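## Task

With the right arm, keep the headset (its cable excluded) motionless by its headband. Its lowest point must sit at least about a hand's length above the table, with no part extending past the table edge. The headband is pinched between the right gripper's fingers, and that gripper is commanded fully closed. Those fingers contact the headband alone. Apart from its cable, nothing touches the headset, except that the left arm is allowed to. The cable's plug is treated as an object; the cable itself is not. The cat ears belong to the headband; the thin side arms running down to the ear cups do not. The left gripper clamps the cable firmly, deep between its fingers rather than at the tips or edges, at a point below where the cable exits the ear cup. Between the ear cup and that grip, the cable stays well above the table and contacts nothing but itself, the headset and the arms. Were the left arm removed, the headset must drop no more than slightly. The cable's loose end must not be left dangling below tabletop height. If at any moment that end goes far below the tabletop or far out past the table edge, whether held or not, the task fails. When all of this holds, declare the scene finished. Anything other than the requested hold that stays in place only because the robot keeps it there at the end does not count.

## Robot and tools

Robot: two 6-joint arms named left_arm and right_arm, each with a parallel gripper. The names are labels, not sides of a picture. Things also get tugged or pushed now and then.

Frame: one shared scene frame, origin on the tabletop midway between the arms, +z up, +x out over the table, left_arm on the +y side. The state line (left_arm: ... | right_arm: ...) gives each gripper's end_effector_position in metres and end_effector_quat_wxyz; the printed position can be off, especially when reaching far. The fingers point along the gripper's +z and close along its y; the reported point lies between the pads, about 1 cm behind the fingertips.

Joint order, in every row and every per-joint list: shoulder, elbow, waist, wrist pitch, wrist yaw, wrist roll. The elbow sign is flipped relative to the URDF in everything you send and read; stated ranges use URDF signs (URDF 1.2 reads about -1.2; range -0.5 to 2.0 becomes -2.0 to 0.5). Stated URDF ranges: waist -2.618 to 3.054, shoulder 0.000 to 3.142, elbow 0.000 to 3.142, wrist pitch -1.571 to 1.571, wrist yaw -1.571 to 1.571, wrist roll -2.094 to 2.094. Real ends may differ by up to 0.036 rad.

A row is one flat list of 14 numbers, each in [-1, 1], always covering both arms: left_arm's six joint values then its opening, then right_arm's six and opening. Joint values are offsets, scaled so 1.0 equals 1.202 rad (waist), 1.258 (shoulder), 1.238 (elbow), 2.073 (wrist pitch), 2.022 (wrist yaw and wrist roll). Opening is absolute, not an offset: +1 fully open, -1 closed.

execute_actions(actions): a list of actions; each action is a list of up to 15 rows, one per 1/30 s step, the last row repeated to fill 15 steps (0.5 s). Offsets in every row count from the joint angles at the start of that action, not from the previous row; for a call's first action, from the latest reported angles. An action is rejected for both arms if it would push any joint more than 0.036 rad beyond its range; if the first action fails this, or anything is malformed, nothing runs. Joints driven into a real end stop there and the result may say "joint sent to its limit" (its absence proves nothing). An empty list just returns state and images.

move(target, speed, blocking): target is one 14-number row as above; its offsets count from the Joint positions in the latest result showing them. All joints follow paths finishing together, so the hand travels a curve; duration 0.5 to 10 s, cut off at 10 s. speed is the top rate in rad/s of the joint with the longest way to go, 0.01 to 2, default 0.5. Finger openings are applied immediately. Paths ignore obstacles and the other arm. The extra line reports done, off_target, moving, held or fault, limits=held or limits=none, and each arm's joint farthest from target. blocking=false returns after 0.5 s while motion continues; until a result shows it ended, rows and moves are refused, so use wait or stop. stop brakes to rest (needs room); fingers continue. wait(seconds), 0 to 10, holds the last commands.

zoom_image(camera, region): region [x0, y0, x1, y1] in pixels, at most 504 by 504, origin top-left. Cameras: cam_head_left, cam_head_right, cam_high, cam_low (504x504), cam_left_wrist, cam_right_wrist (616x616 fisheye).

finished_scene(scene): ends scene 1 or 2 irreversibly and reports success; the next task appears in its result. Answering without a tool call ends everything.

Results: Joint positions and Joint velocities list each arm's joints in the order above (rad, rad/s) plus the pad gap (m; 0.094 when fully open). Joint targets shows what joints are currently driven toward. grip_measured is the opening on the command scale, each gripper off by up to about 1 mm. "joint command not followed" means a clearance check altered some joint targets. MOTOR HOT appears from 75 °C; at 90 °C that arm stops for 10 s; at 100 °C it drops everything. FAULT lines report stops.

Practice: each step the target stays within a lead of the measured angle (0.202 waist, 0.258 shoulder, 0.238 elbow, 0.573 wrist pitch, 0.522 yaw and roll), and targets that would shift the hand over 70 mm get scaled back, so big offsets need several actions. Zero offsets let an arm sag; to hold, in a reply's first call send the offsets back to the wanted angles, later zeros, and push further if it falls short. To grip, command about 0.03 below grip_measured. Fast or deep contact hits hard. Avoid arm collisions, drops, slams and knocking anything off the table.

Each tool is called as name([rows], argument=value, ...), one row to a line, values as JSON.

## Session

execute_actions(actions=[])

Scene clock: 0.00 s.
left_arm: end_effector_position=(+0.5554, +0.4082, +0.2959) grip_measured=+1.000 end_effector_quat_wxyz=(+0.655, -0.475, +0.531, -0.251) | right_arm: end_effector_position=(+0.5041, -0.0871, +0.3810) grip_measured=+1.000 end_effector_quat_wxyz=(+0.299, +0.214, +0.725, +0.583)
Joint names: [shoulder, elbow, waist, wrist pitch, wrist yaw, wrist roll]
Joint positions: left_arm=[ 1.85  -1.318 -0.005  0.515 -0.267 -1.101  0.094] | right_arm=[ 1.589 -1.492  0.311 -0.077 -0.614  1.284  0.094]
Joint velocities: left_arm=[-0.002  0.012 -0.002  0.022  0.022  0.051  0.   ] | right_arm=[-0.002 -0.002 -0.007 -0.022 -0.022  0.037  0.   ]
Joint targets: left_arm=[1.838 -1.330 -0.005 0.522 -0.267 -1.092] | right_arm=[1.575 -1.506 0.311 -0.064 -0.615 1.277]

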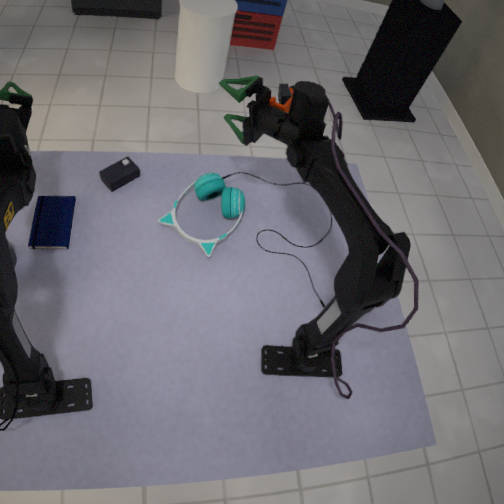

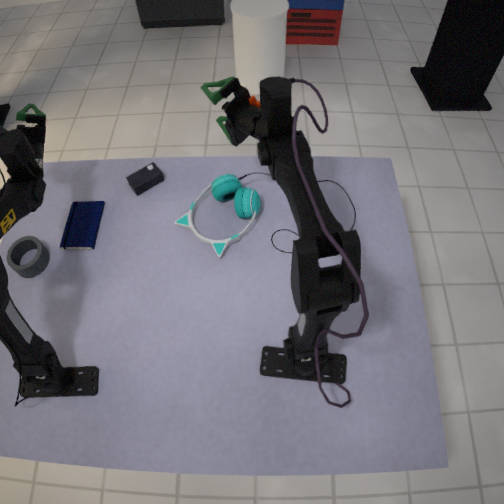

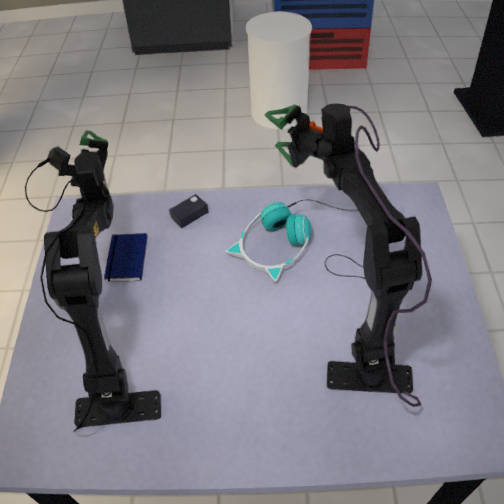

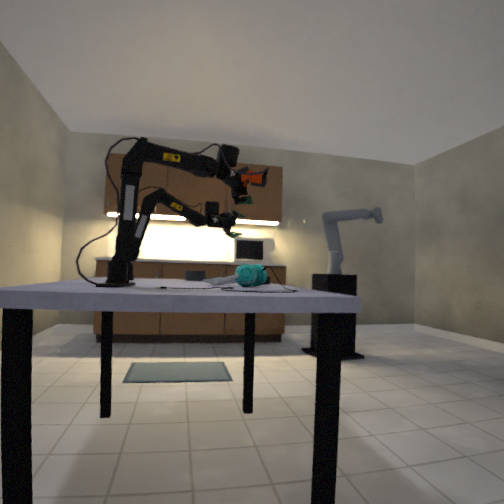

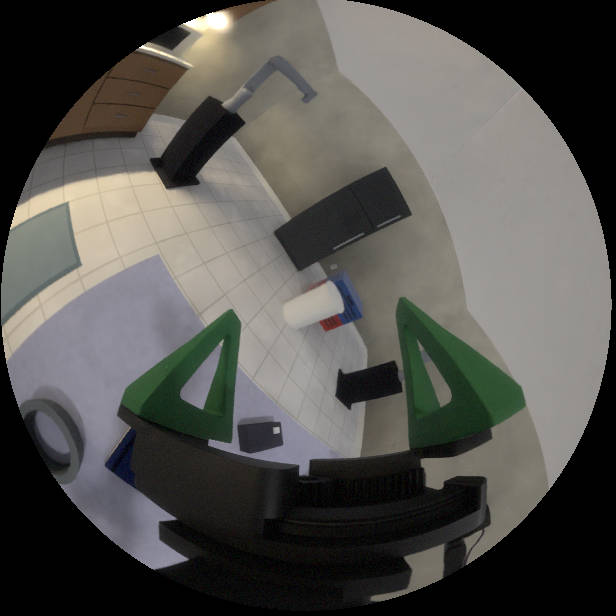

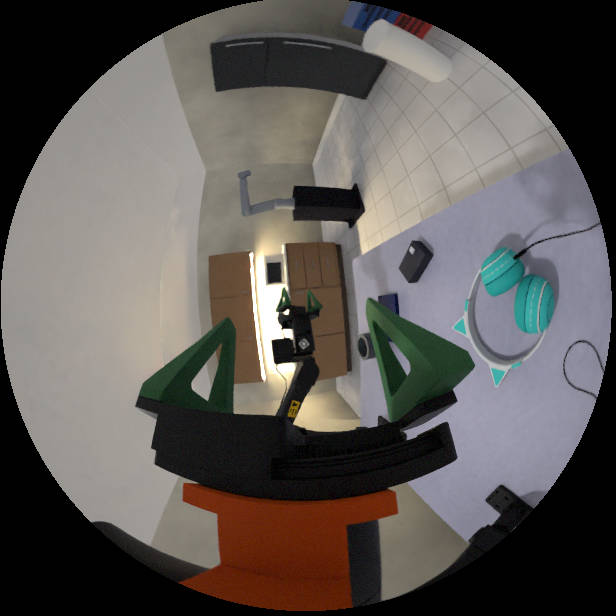

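move(target=[0,0,0,0,0,0,1,0.25,0,0.31,-0.53,0.304,-0.635,1], speed=1)

Scene clock: 9.13 s.
left_arm: end_effector_position=(+0.5554, +0.4082, +0.2959) grip_measured=+1.000 end_effector_quat_wxyz=(+0.655, -0.476, +0.531, -0.251) | right_arm: end_effector_position=(+0.3425, -0.0921, +0.0761) grip_measured=+1.000 end_effector_quat_wxyz=(-0.007, -0.271, +0.963, +0.003)
Joint names: [shoulder, elbow, waist, wrist pitch, wrist yaw, wrist roll]
Joint positions: left_arm=[ 1.85  -1.318 -0.005  0.515 -0.267 -1.102  0.094] | right_arm=[ 1.905 -1.492  0.679 -1.169 -0.01   0.007  0.094]
Joint velocities: left_arm=[ 0.007 -0.012  0.007 -0.066  0.022  0.081  0.   ] | right_arm=[ 0.007  0.007 -0.007 -0.095 -0.037 -0.051  0.   ]
Joint targets: left_arm=[1.850 -1.318 -0.005 0.515 -0.267 -1.101] | right_arm=[1.904 -1.492 0.684 -1.176 0.000 -0.000]
move: done; limits=none; left_arm: farthest joint: the wrist roll, 0.001 radians from its target (0.000 radians at the start); right_arm: farthest joint: the wrist yaw, 0.011 radians from its target (0.615 radians at the start)

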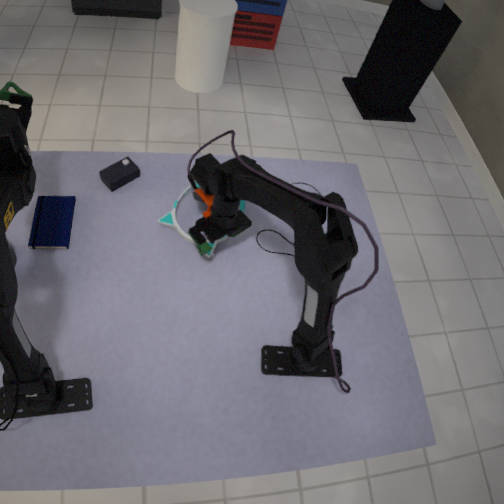

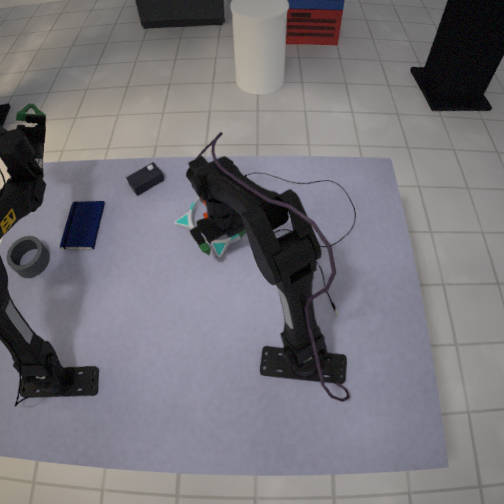

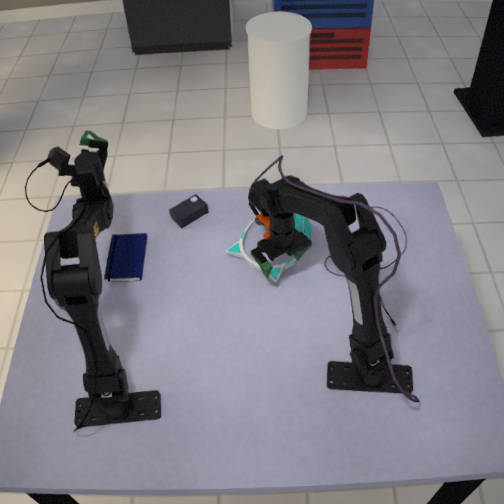

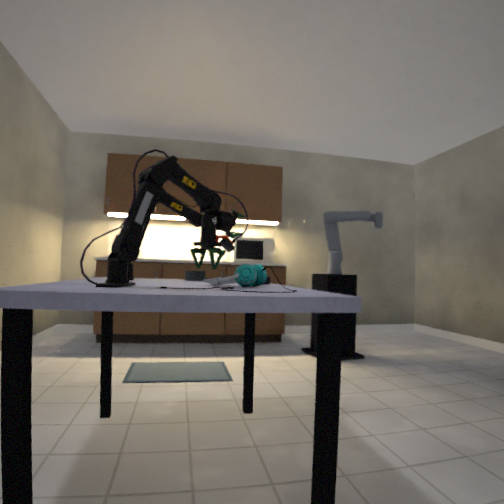

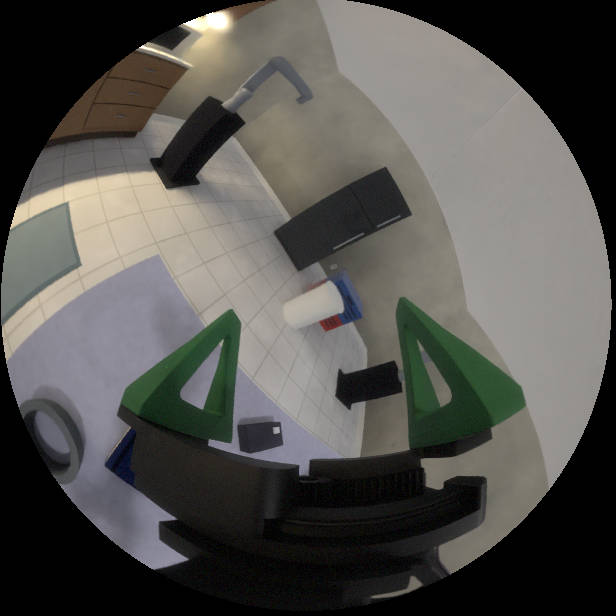

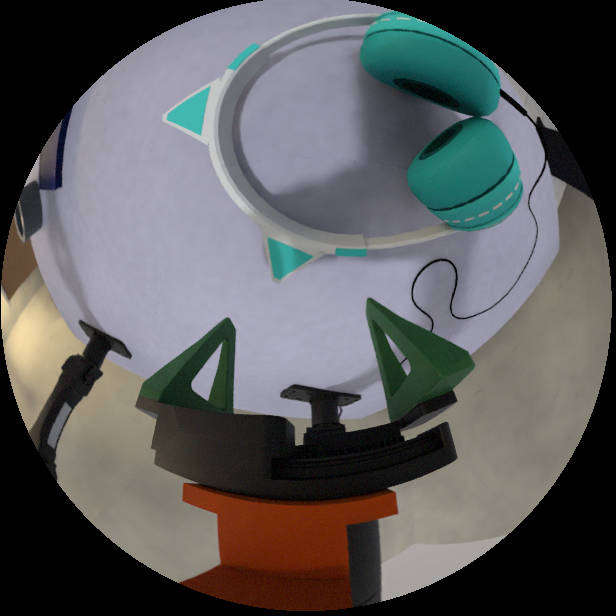

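move(target=[0,0,0,0,0,0,1,0.19,-0.315,0.09,-0.072,0,0.2,1])

Scene clock: 14.60 s.
left_arm: end_effector_position=(+0.5554, +0.4082, +0.2959) grip_measured=+1.000 end_effector_quat_wxyz=(+0.655, -0.476, +0.531, -0.252) | right_arm: end_effector_position=(+0.3656, -0.0290, +0.0793) grip_measured=+1.000 end_effector_quat_wxyz=(-0.016, -0.126, +0.992, -0.003)
Joint names: [shoulder, elbow, waist, wrist pitch, wrist yaw, wrist roll]
Joint positions: left_arm=[ 1.85  -1.318 -0.005  0.515 -0.267 -1.102  0.094] | right_arm=[ 2.144 -1.853  0.781 -1.31  -0.01   0.404  0.094]
Joint velocities: left_arm=[ 0.007  0.007 -0.007 -0.037  0.022 -0.095  0.   ] | right_arm=[-0.012  0.002 -0.007 -0.051 -0.007  0.007  0.   ]
Joint targets: left_arm=[1.850 -1.318 -0.005 0.515 -0.267 -1.101] | right_arm=[2.144 -1.882 0.787 -1.318 -0.010 0.411]
move: off_target (right_arm); limits=none; left_arm: farthest joint: the waist, 0.000 radians from its target (0.000 radians at the start); right_arm: farthest joint: the elbow, 0.029 radians from its target (0.390 radians at the start)

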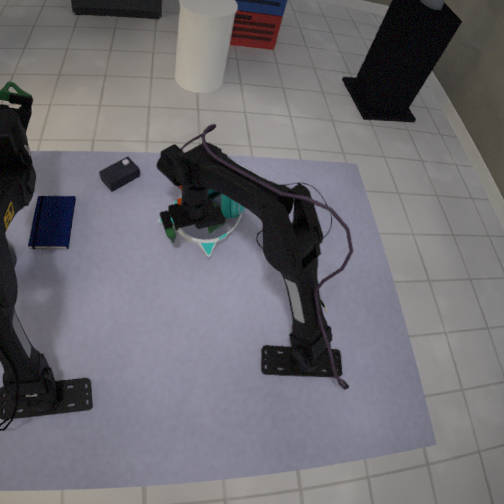

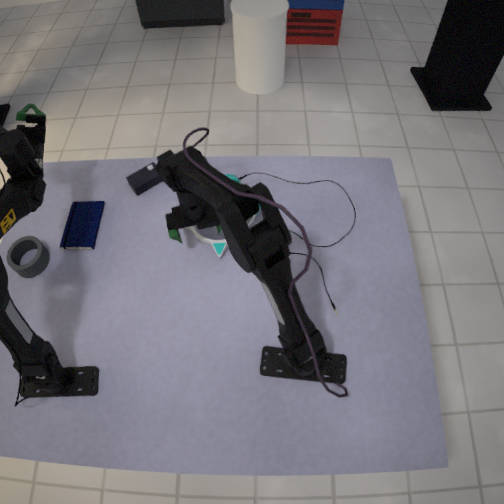

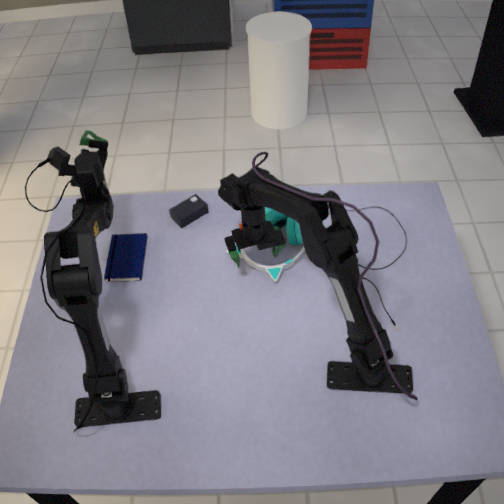

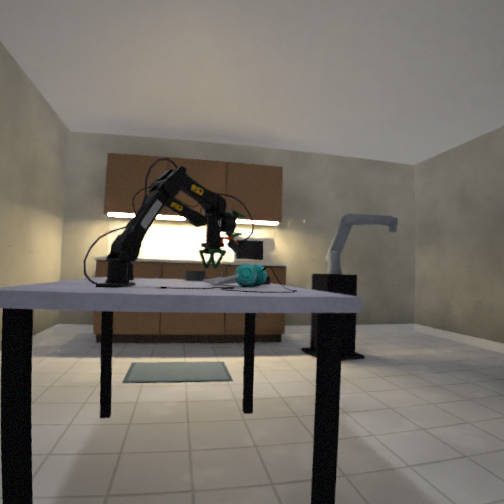

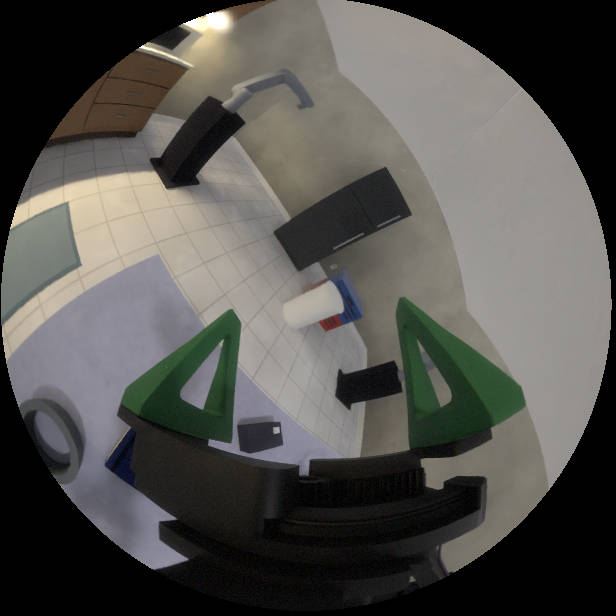

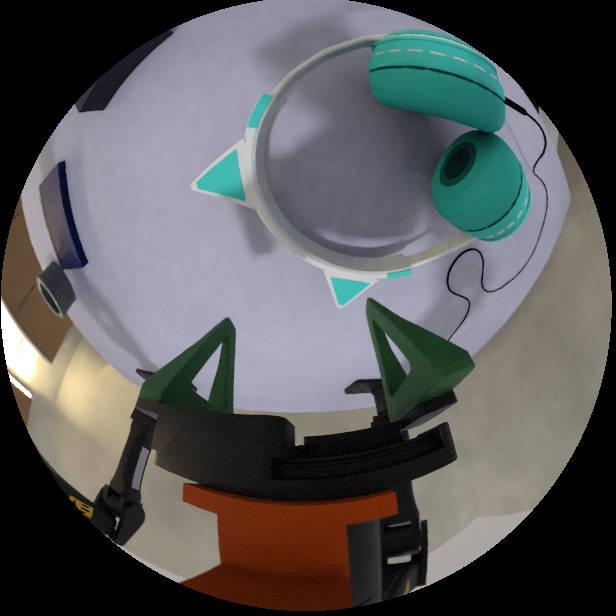

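move(target=[0,0,0,0,0,0,1,0.065,-0.02,0,0.035,0,-0.42,1])

Scene clock: 20.63 s.
left_arm: end_effector_position=(+0.5554, +0.4082, +0.2959) grip_measured=+1.000 end_effector_quat_wxyz=(+0.655, -0.476, +0.531, -0.252) | right_arm: end_effector_position=(+0.3736, -0.0228, +0.0466) grip_measured=+1.000 end_effector_quat_wxyz=(-0.027, -0.520, +0.853, +0.002)
Joint names: [shoulder, elbow, waist, wrist pitch, wrist yaw, wrist roll]
Joint positions: left_arm=[ 1.85  -1.318 -0.005  0.515 -0.267 -1.102  0.094] | right_arm=[ 2.226 -1.853  0.781 -1.251 -0.01  -0.438  0.094]
Joint velocities: left_arm=[-0.007  0.002  0.002 -0.007 -0.081 -0.066  0.   ] | right_arm=[-0.022  0.017 -0.007 -0.007  0.022 -0.022  0.   ]
Joint targets: left_arm=[1.850 -1.318 -0.005 0.515 -0.267 -1.102] | right_arm=[2.226 -1.878 0.781 -1.238 -0.010 -0.445]
move: off_target (right_arm); limits=none; left_arm: farthest joint: the waist, 0.000 radians from its target (0.000 radians at the start); right_arm: farthest joint: the elbow, 0.025 radians from its target (0.025 radians at the start)

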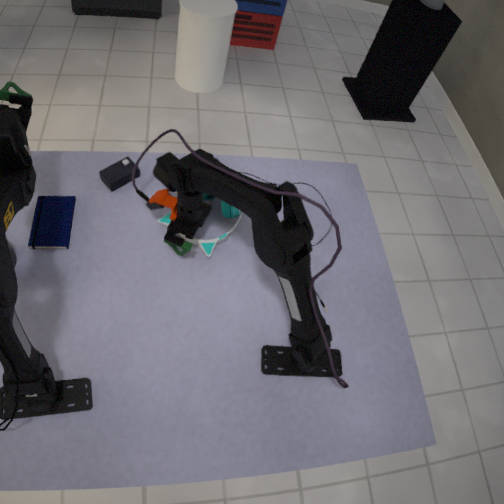

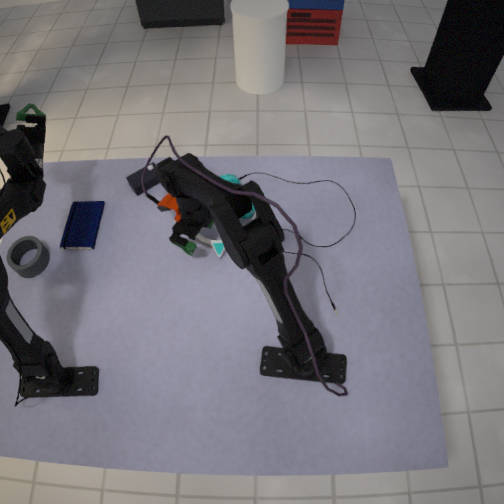

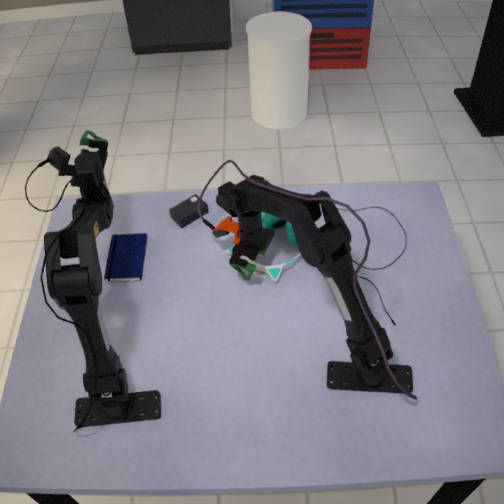

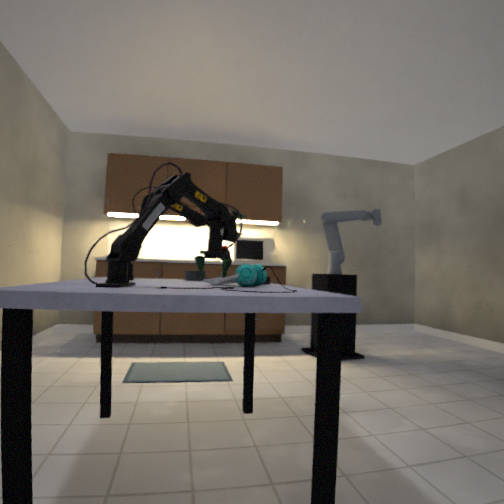

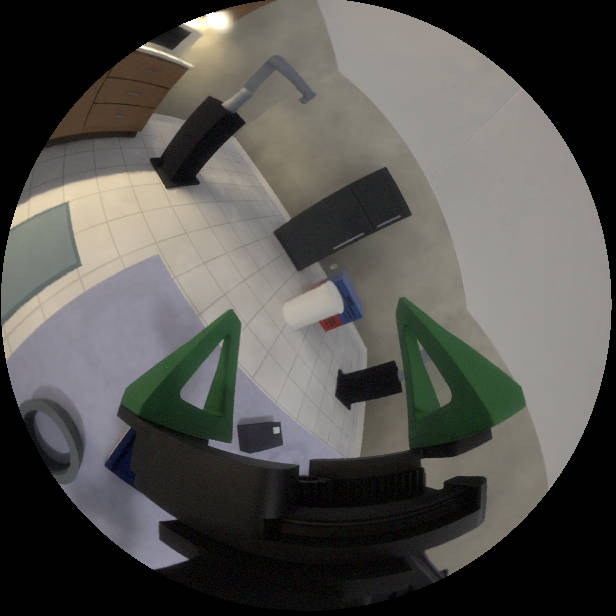

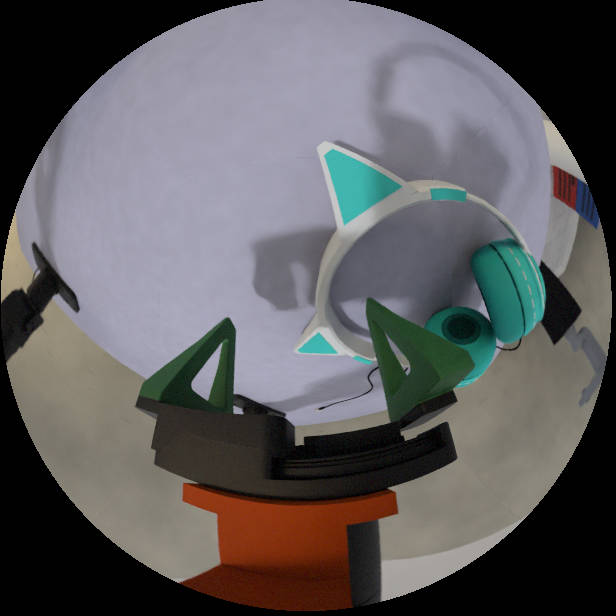

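Good. Descend, slightly left, close.

move(target=[0,0,0,0,0,0,1,0.06,-0.02,0.015,0.02,0,0,1], speed=0.2)

move(target=[0,0,0,0,0,0,1,0,-0.02,0,0,0,0,-1])

move(target=[0,0,0,0,0,0,1,-0.4,0,0,0,0,0,-1], speed=0.3)

Scene clock: 24.77 s.
left_arm: end_effector_position=(+0.5554, +0.4082, +0.2959) grip_measured=+1.000 end_effector_quat_wxyz=(+0.655, -0.476, +0.530, -0.252) | right_arm: end_effector_position=(+0.3722, -0.0190, +0.0175) grip_measured=+1.000 end_effector_quat_wxyz=(-0.048, -0.525, +0.850, -0.002)
Joint names: [shoulder, elbow, waist, wrist pitch, wrist yaw, wrist roll]
Joint positions: left_arm=[ 1.85  -1.318 -0.005  0.515 -0.267 -1.103  0.094] | right_arm=[ 2.299 -1.855  0.792 -1.223 -0.006 -0.438  0.094]
Joint velocities: left_arm=[-0.012 -0.007  0.002  0.007 -0.007  0.007  0.   ] | right_arm=[ 0.017 -0.012  0.012 -0.022 -0.037 -0.081  0.   ]
Joint targets: left_arm=[1.850 -1.318 -0.005 0.515 -0.267 -1.102] | right_arm=[2.301 -1.878 0.799 -1.209 -0.010 -0.438]
move: off_target (right_arm); limits=none; left_arm: farthest joint: the wrist roll, 0.001 radians from its target (0.000 radians at the start); right_arm: farthest joint: the elbow, 0.023 radians from its target (0.025 radians at the start)

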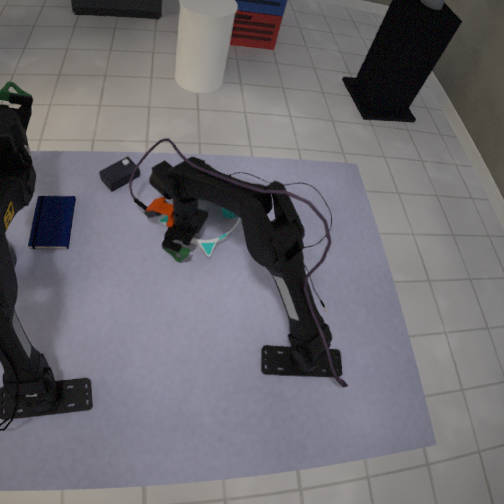

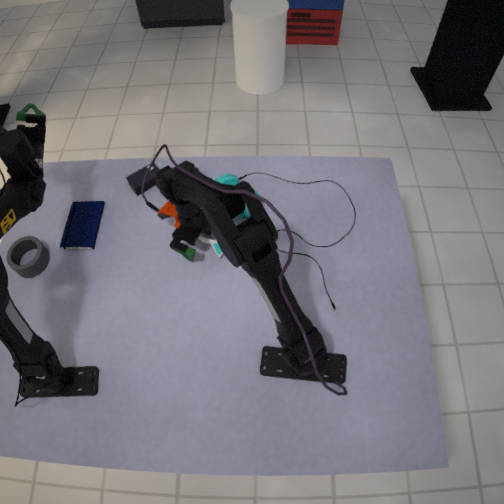

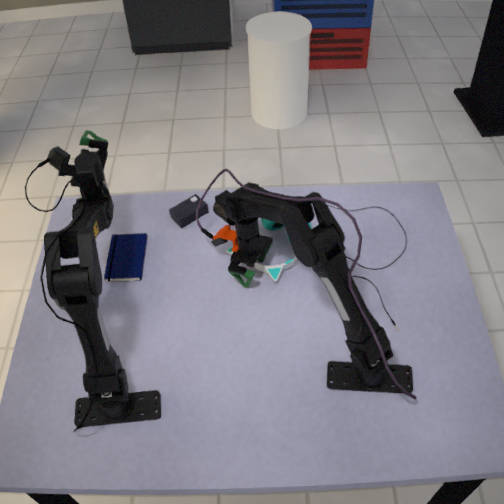

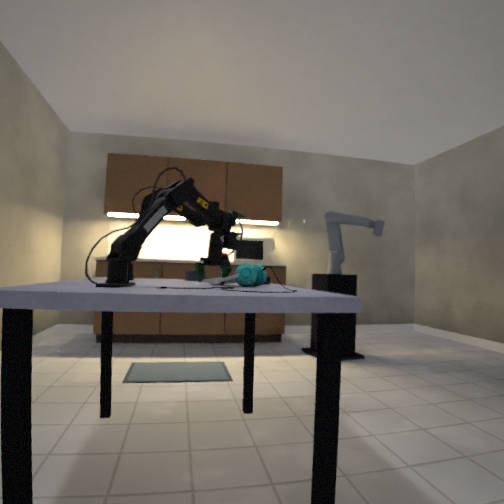

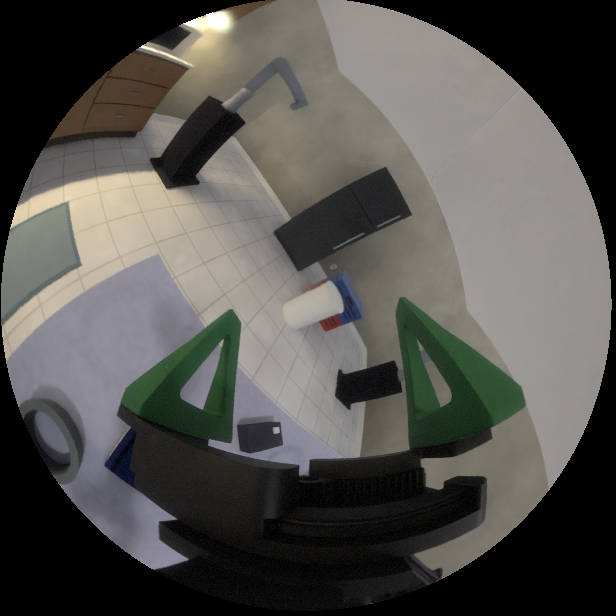

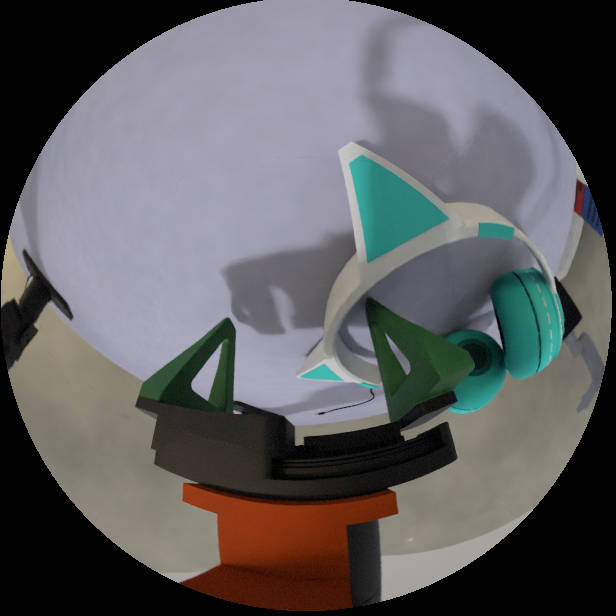

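Scene clock: 25.47 s.
left_arm: end_effector_position=(+0.5554, +0.4082, +0.2959) grip_measured=+1.000 end_effector_quat_wxyz=(+0.655, -0.476, +0.530, -0.252) | right_arm: end_effector_position=(+0.3758, -0.0235, +0.0194) grip_measured=-0.792 end_effector_quat_wxyz=(-0.046, -0.520, +0.853, -0.019)
Joint names: [shoulder, elbow, waist, wrist pitch, wrist yaw, wrist roll]
Joint positions: left_arm=[ 1.85  -1.318 -0.005  0.515 -0.267 -1.103  0.094] | right_arm=[ 2.298 -1.861  0.792 -1.231  0.027 -0.424  0.01 ]
Joint velocities: left_arm=[-0.012  0.017 -0.007 -0.007  0.051 -0.051  0.   ] | right_arm=[ 0.007  0.002  0.002 -0.051  0.022 -0.081 -0.   ]
Joint targets: left_arm=[1.850 -1.318 -0.005 0.515 -0.267 -1.103] | right_arm=[2.299 -1.880 0.791 -1.223 -0.006 -0.438]
move: off_target (right_arm); limits=none; left_arm: farthest joint: the waist, 0.000 radians from its target (0.000 radians at the start); right_arm: farthest joint: the wrist yaw, 0.033 radians from its target (0.000 radians at the start)

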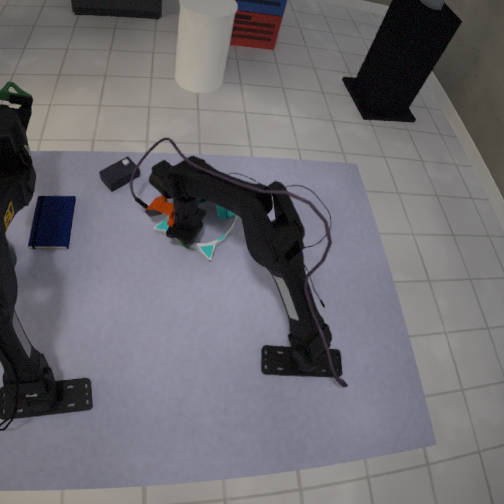

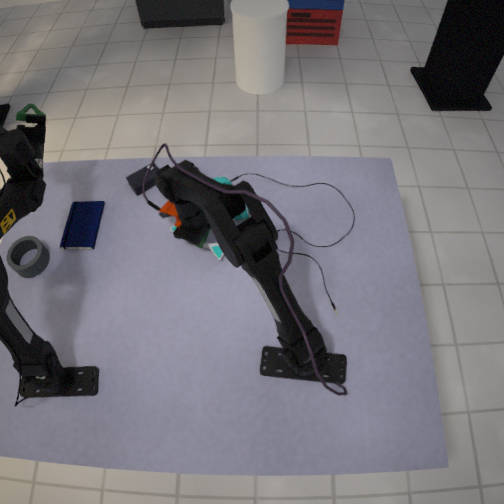

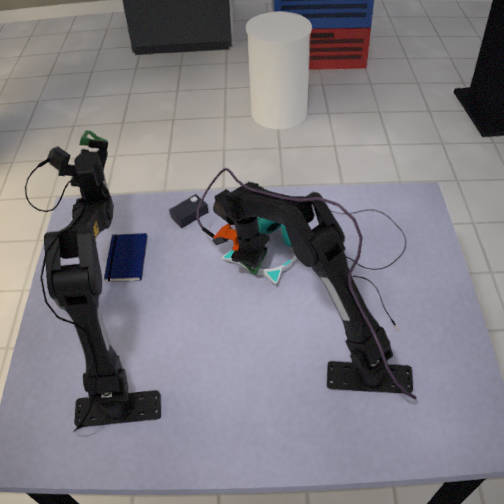

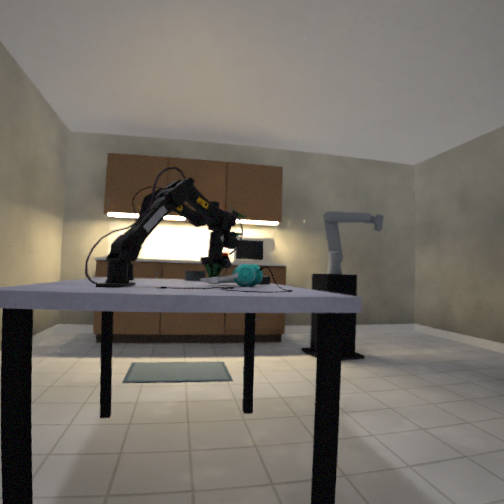

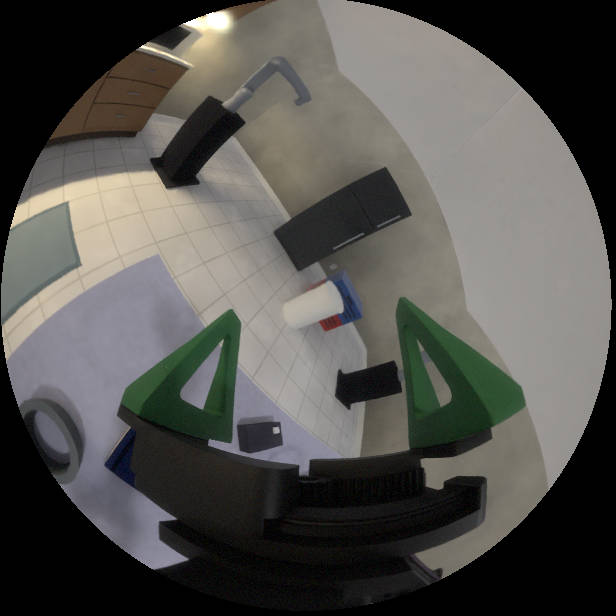

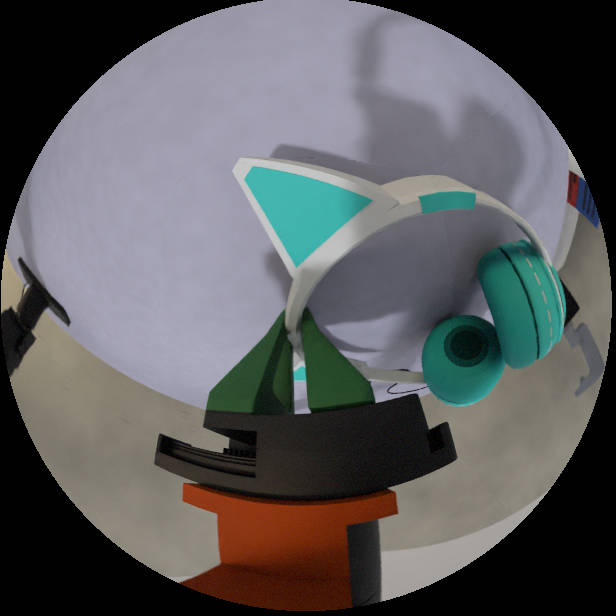

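Scene clock: 27.70 s.
left_arm: end_effector_position=(+0.5554, +0.4082, +0.2959) grip_measured=+1.000 end_effector_quat_wxyz=(+0.655, -0.476, +0.530, -0.252) | right_arm: end_effector_position=(+0.3676, -0.0247, +0.2048) grip_measured=-0.825 end_effector_quat_wxyz=(+0.163, -0.510, +0.844, +0.018)
Joint names: [shoulder, elbow, waist, wrist pitch, wrist yaw, wrist roll]
Joint positions: left_arm=[ 1.85  -1.318 -0.005  0.515 -0.267 -1.104  0.094] | right_arm=[ 1.83  -1.855  0.792 -1.265  0.004 -0.419  0.008]
Joint velocities: left_arm=[-0.012  0.002 -0.012 -0.051 -0.066  0.022  0.   ] | right_arm=[0.002 0.027 0.007 0.11  0.066 0.051 0.   ]
Joint targets: left_arm=[1.850 -1.318 -0.005 0.515 -0.267 -1.103] | right_arm=[1.794 -1.861 0.792 -1.231 0.028 -0.424]
move: off_target (right_arm); limits=none; left_arm: farthest joint: the wrist roll, 0.001 radians from its target (0.000 radians at the start); right_arm: farthest joint: the shoulder, 0.035 radians from its target (0.503 radians at the start)

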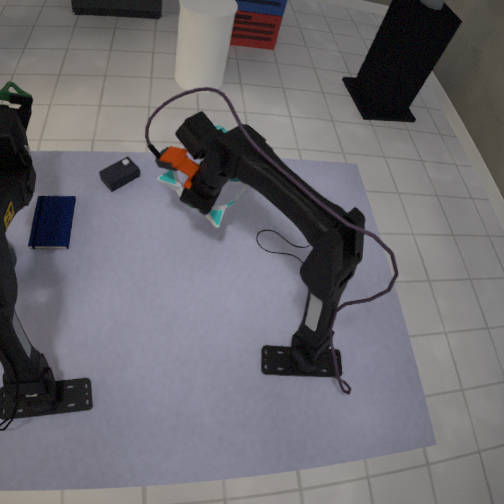

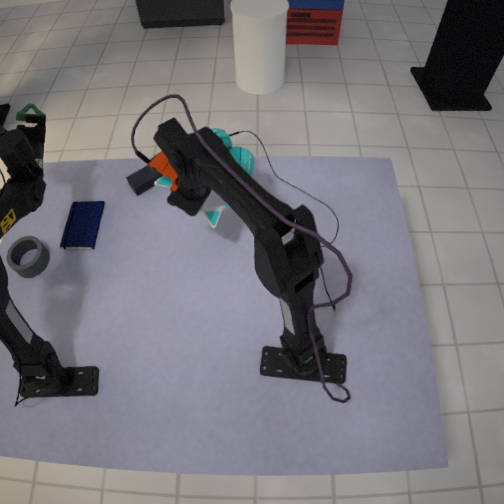

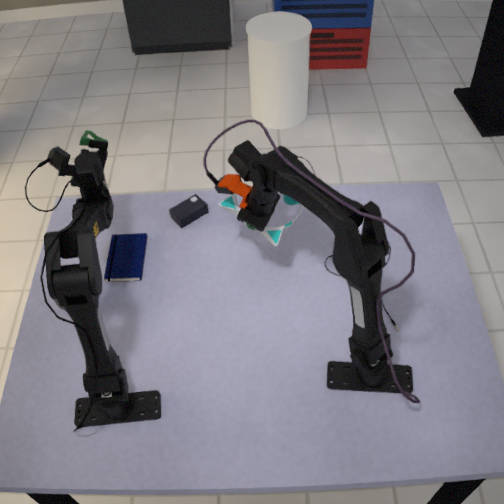

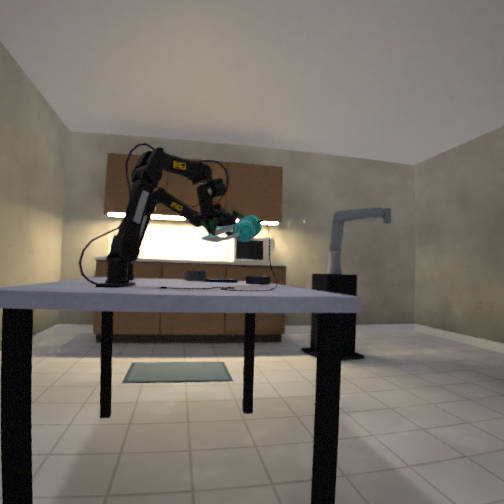

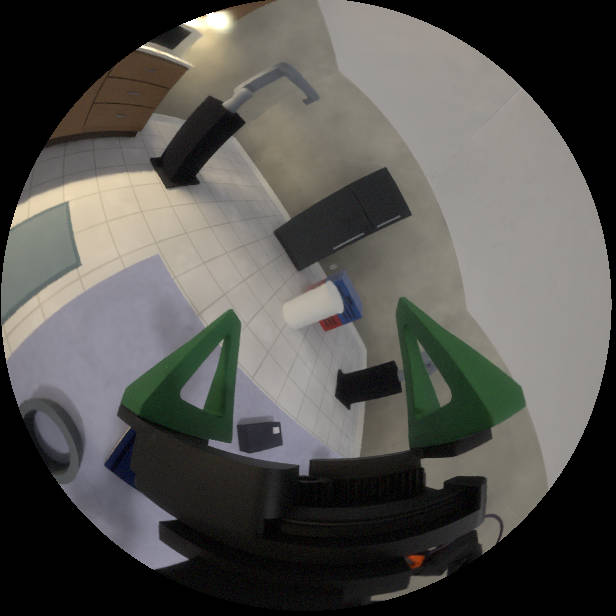

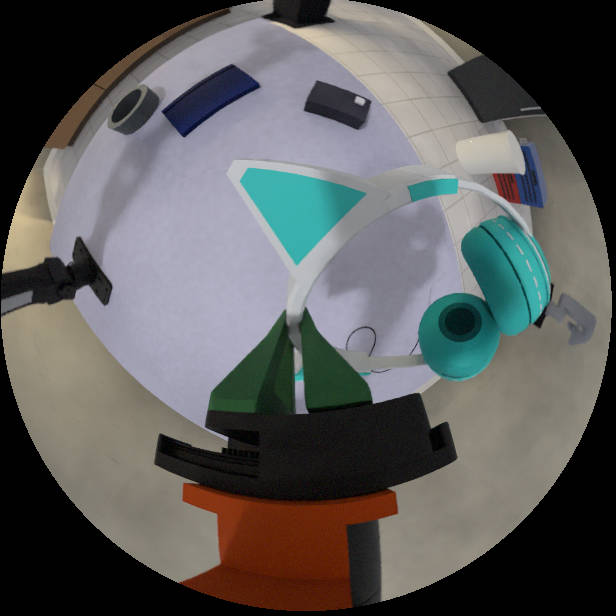

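move(target=[0,0,0,0,0,0,1,-0.4,0.3,-0.1,0.57,0,0.97,-1], speed=0.5)

Scene clock: 35.93 s.
left_arm: end_effector_position=(+0.5554, +0.4082, +0.2959) grip_measured=+1.000 end_effector_quat_wxyz=(+0.655, -0.476, +0.530, -0.252) | right_arm: end_effector_position=(+0.4268, -0.0387, +0.4459) grip_measured=-0.825 end_effector_quat_wxyz=(+0.337, +0.343, +0.645, +0.593)
Joint names: [shoulder, elbow, waist, wrist pitch, wrist yaw, wrist roll]
Joint positions: left_arm=[ 1.85  -1.318 -0.005  0.515 -0.267 -1.104  0.094] | right_arm=[ 1.367 -1.474  0.682 -0.175 -0.006  1.542  0.008]
Joint velocities: left_arm=[ 0.007 -0.012 -0.002  0.022  0.007  0.051  0.   ] | right_arm=[-0.017  0.027  0.007  0.007  0.081 -0.095 -0.001]
Joint targets: left_arm=[1.850 -1.318 -0.005 0.515 -0.267 -1.104] | right_arm=[1.327 -1.483 0.672 -0.084 0.004 1.542]
move: off_target (right_arm); limits=none; left_arm: farthest joint: the waist, 0.000 radians from its target (0.000 radians at the start); right_arm: farthest joint: the wrist pitch, 0.092 radians from its target (1.182 radians at the start)

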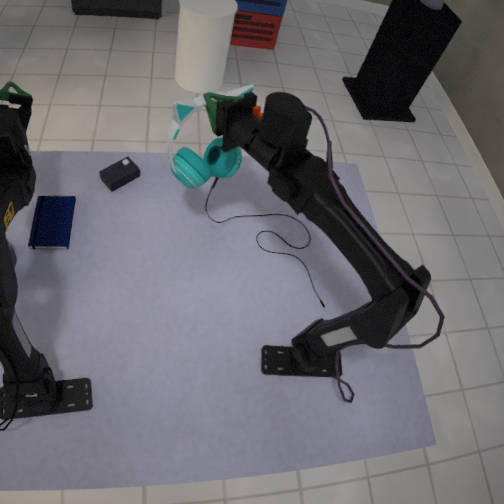

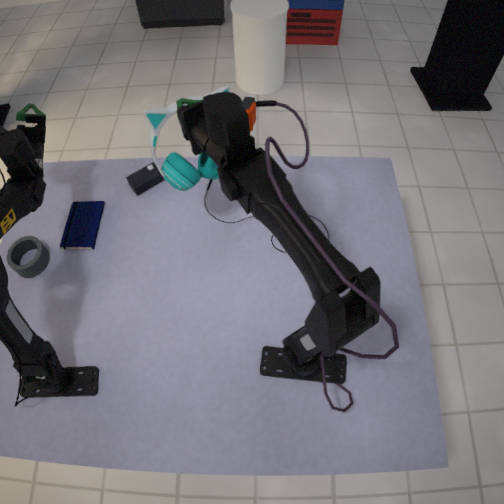

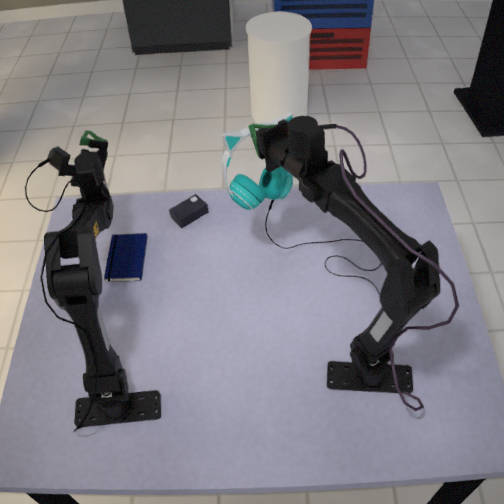

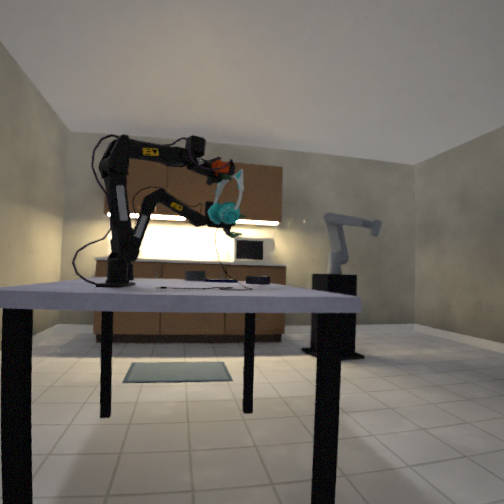

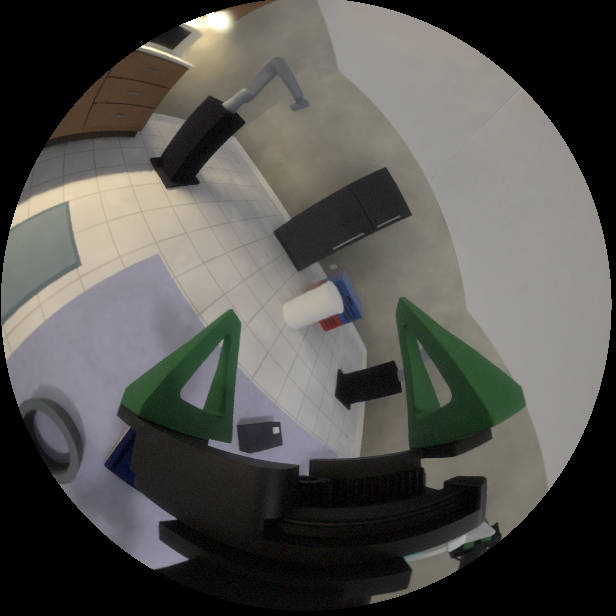

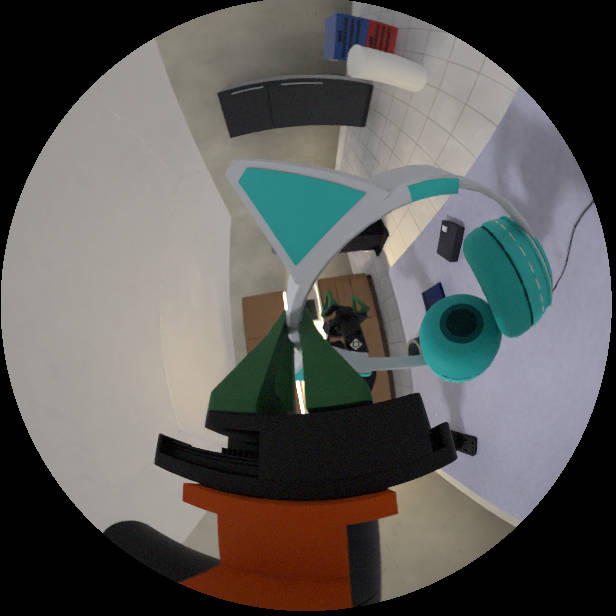

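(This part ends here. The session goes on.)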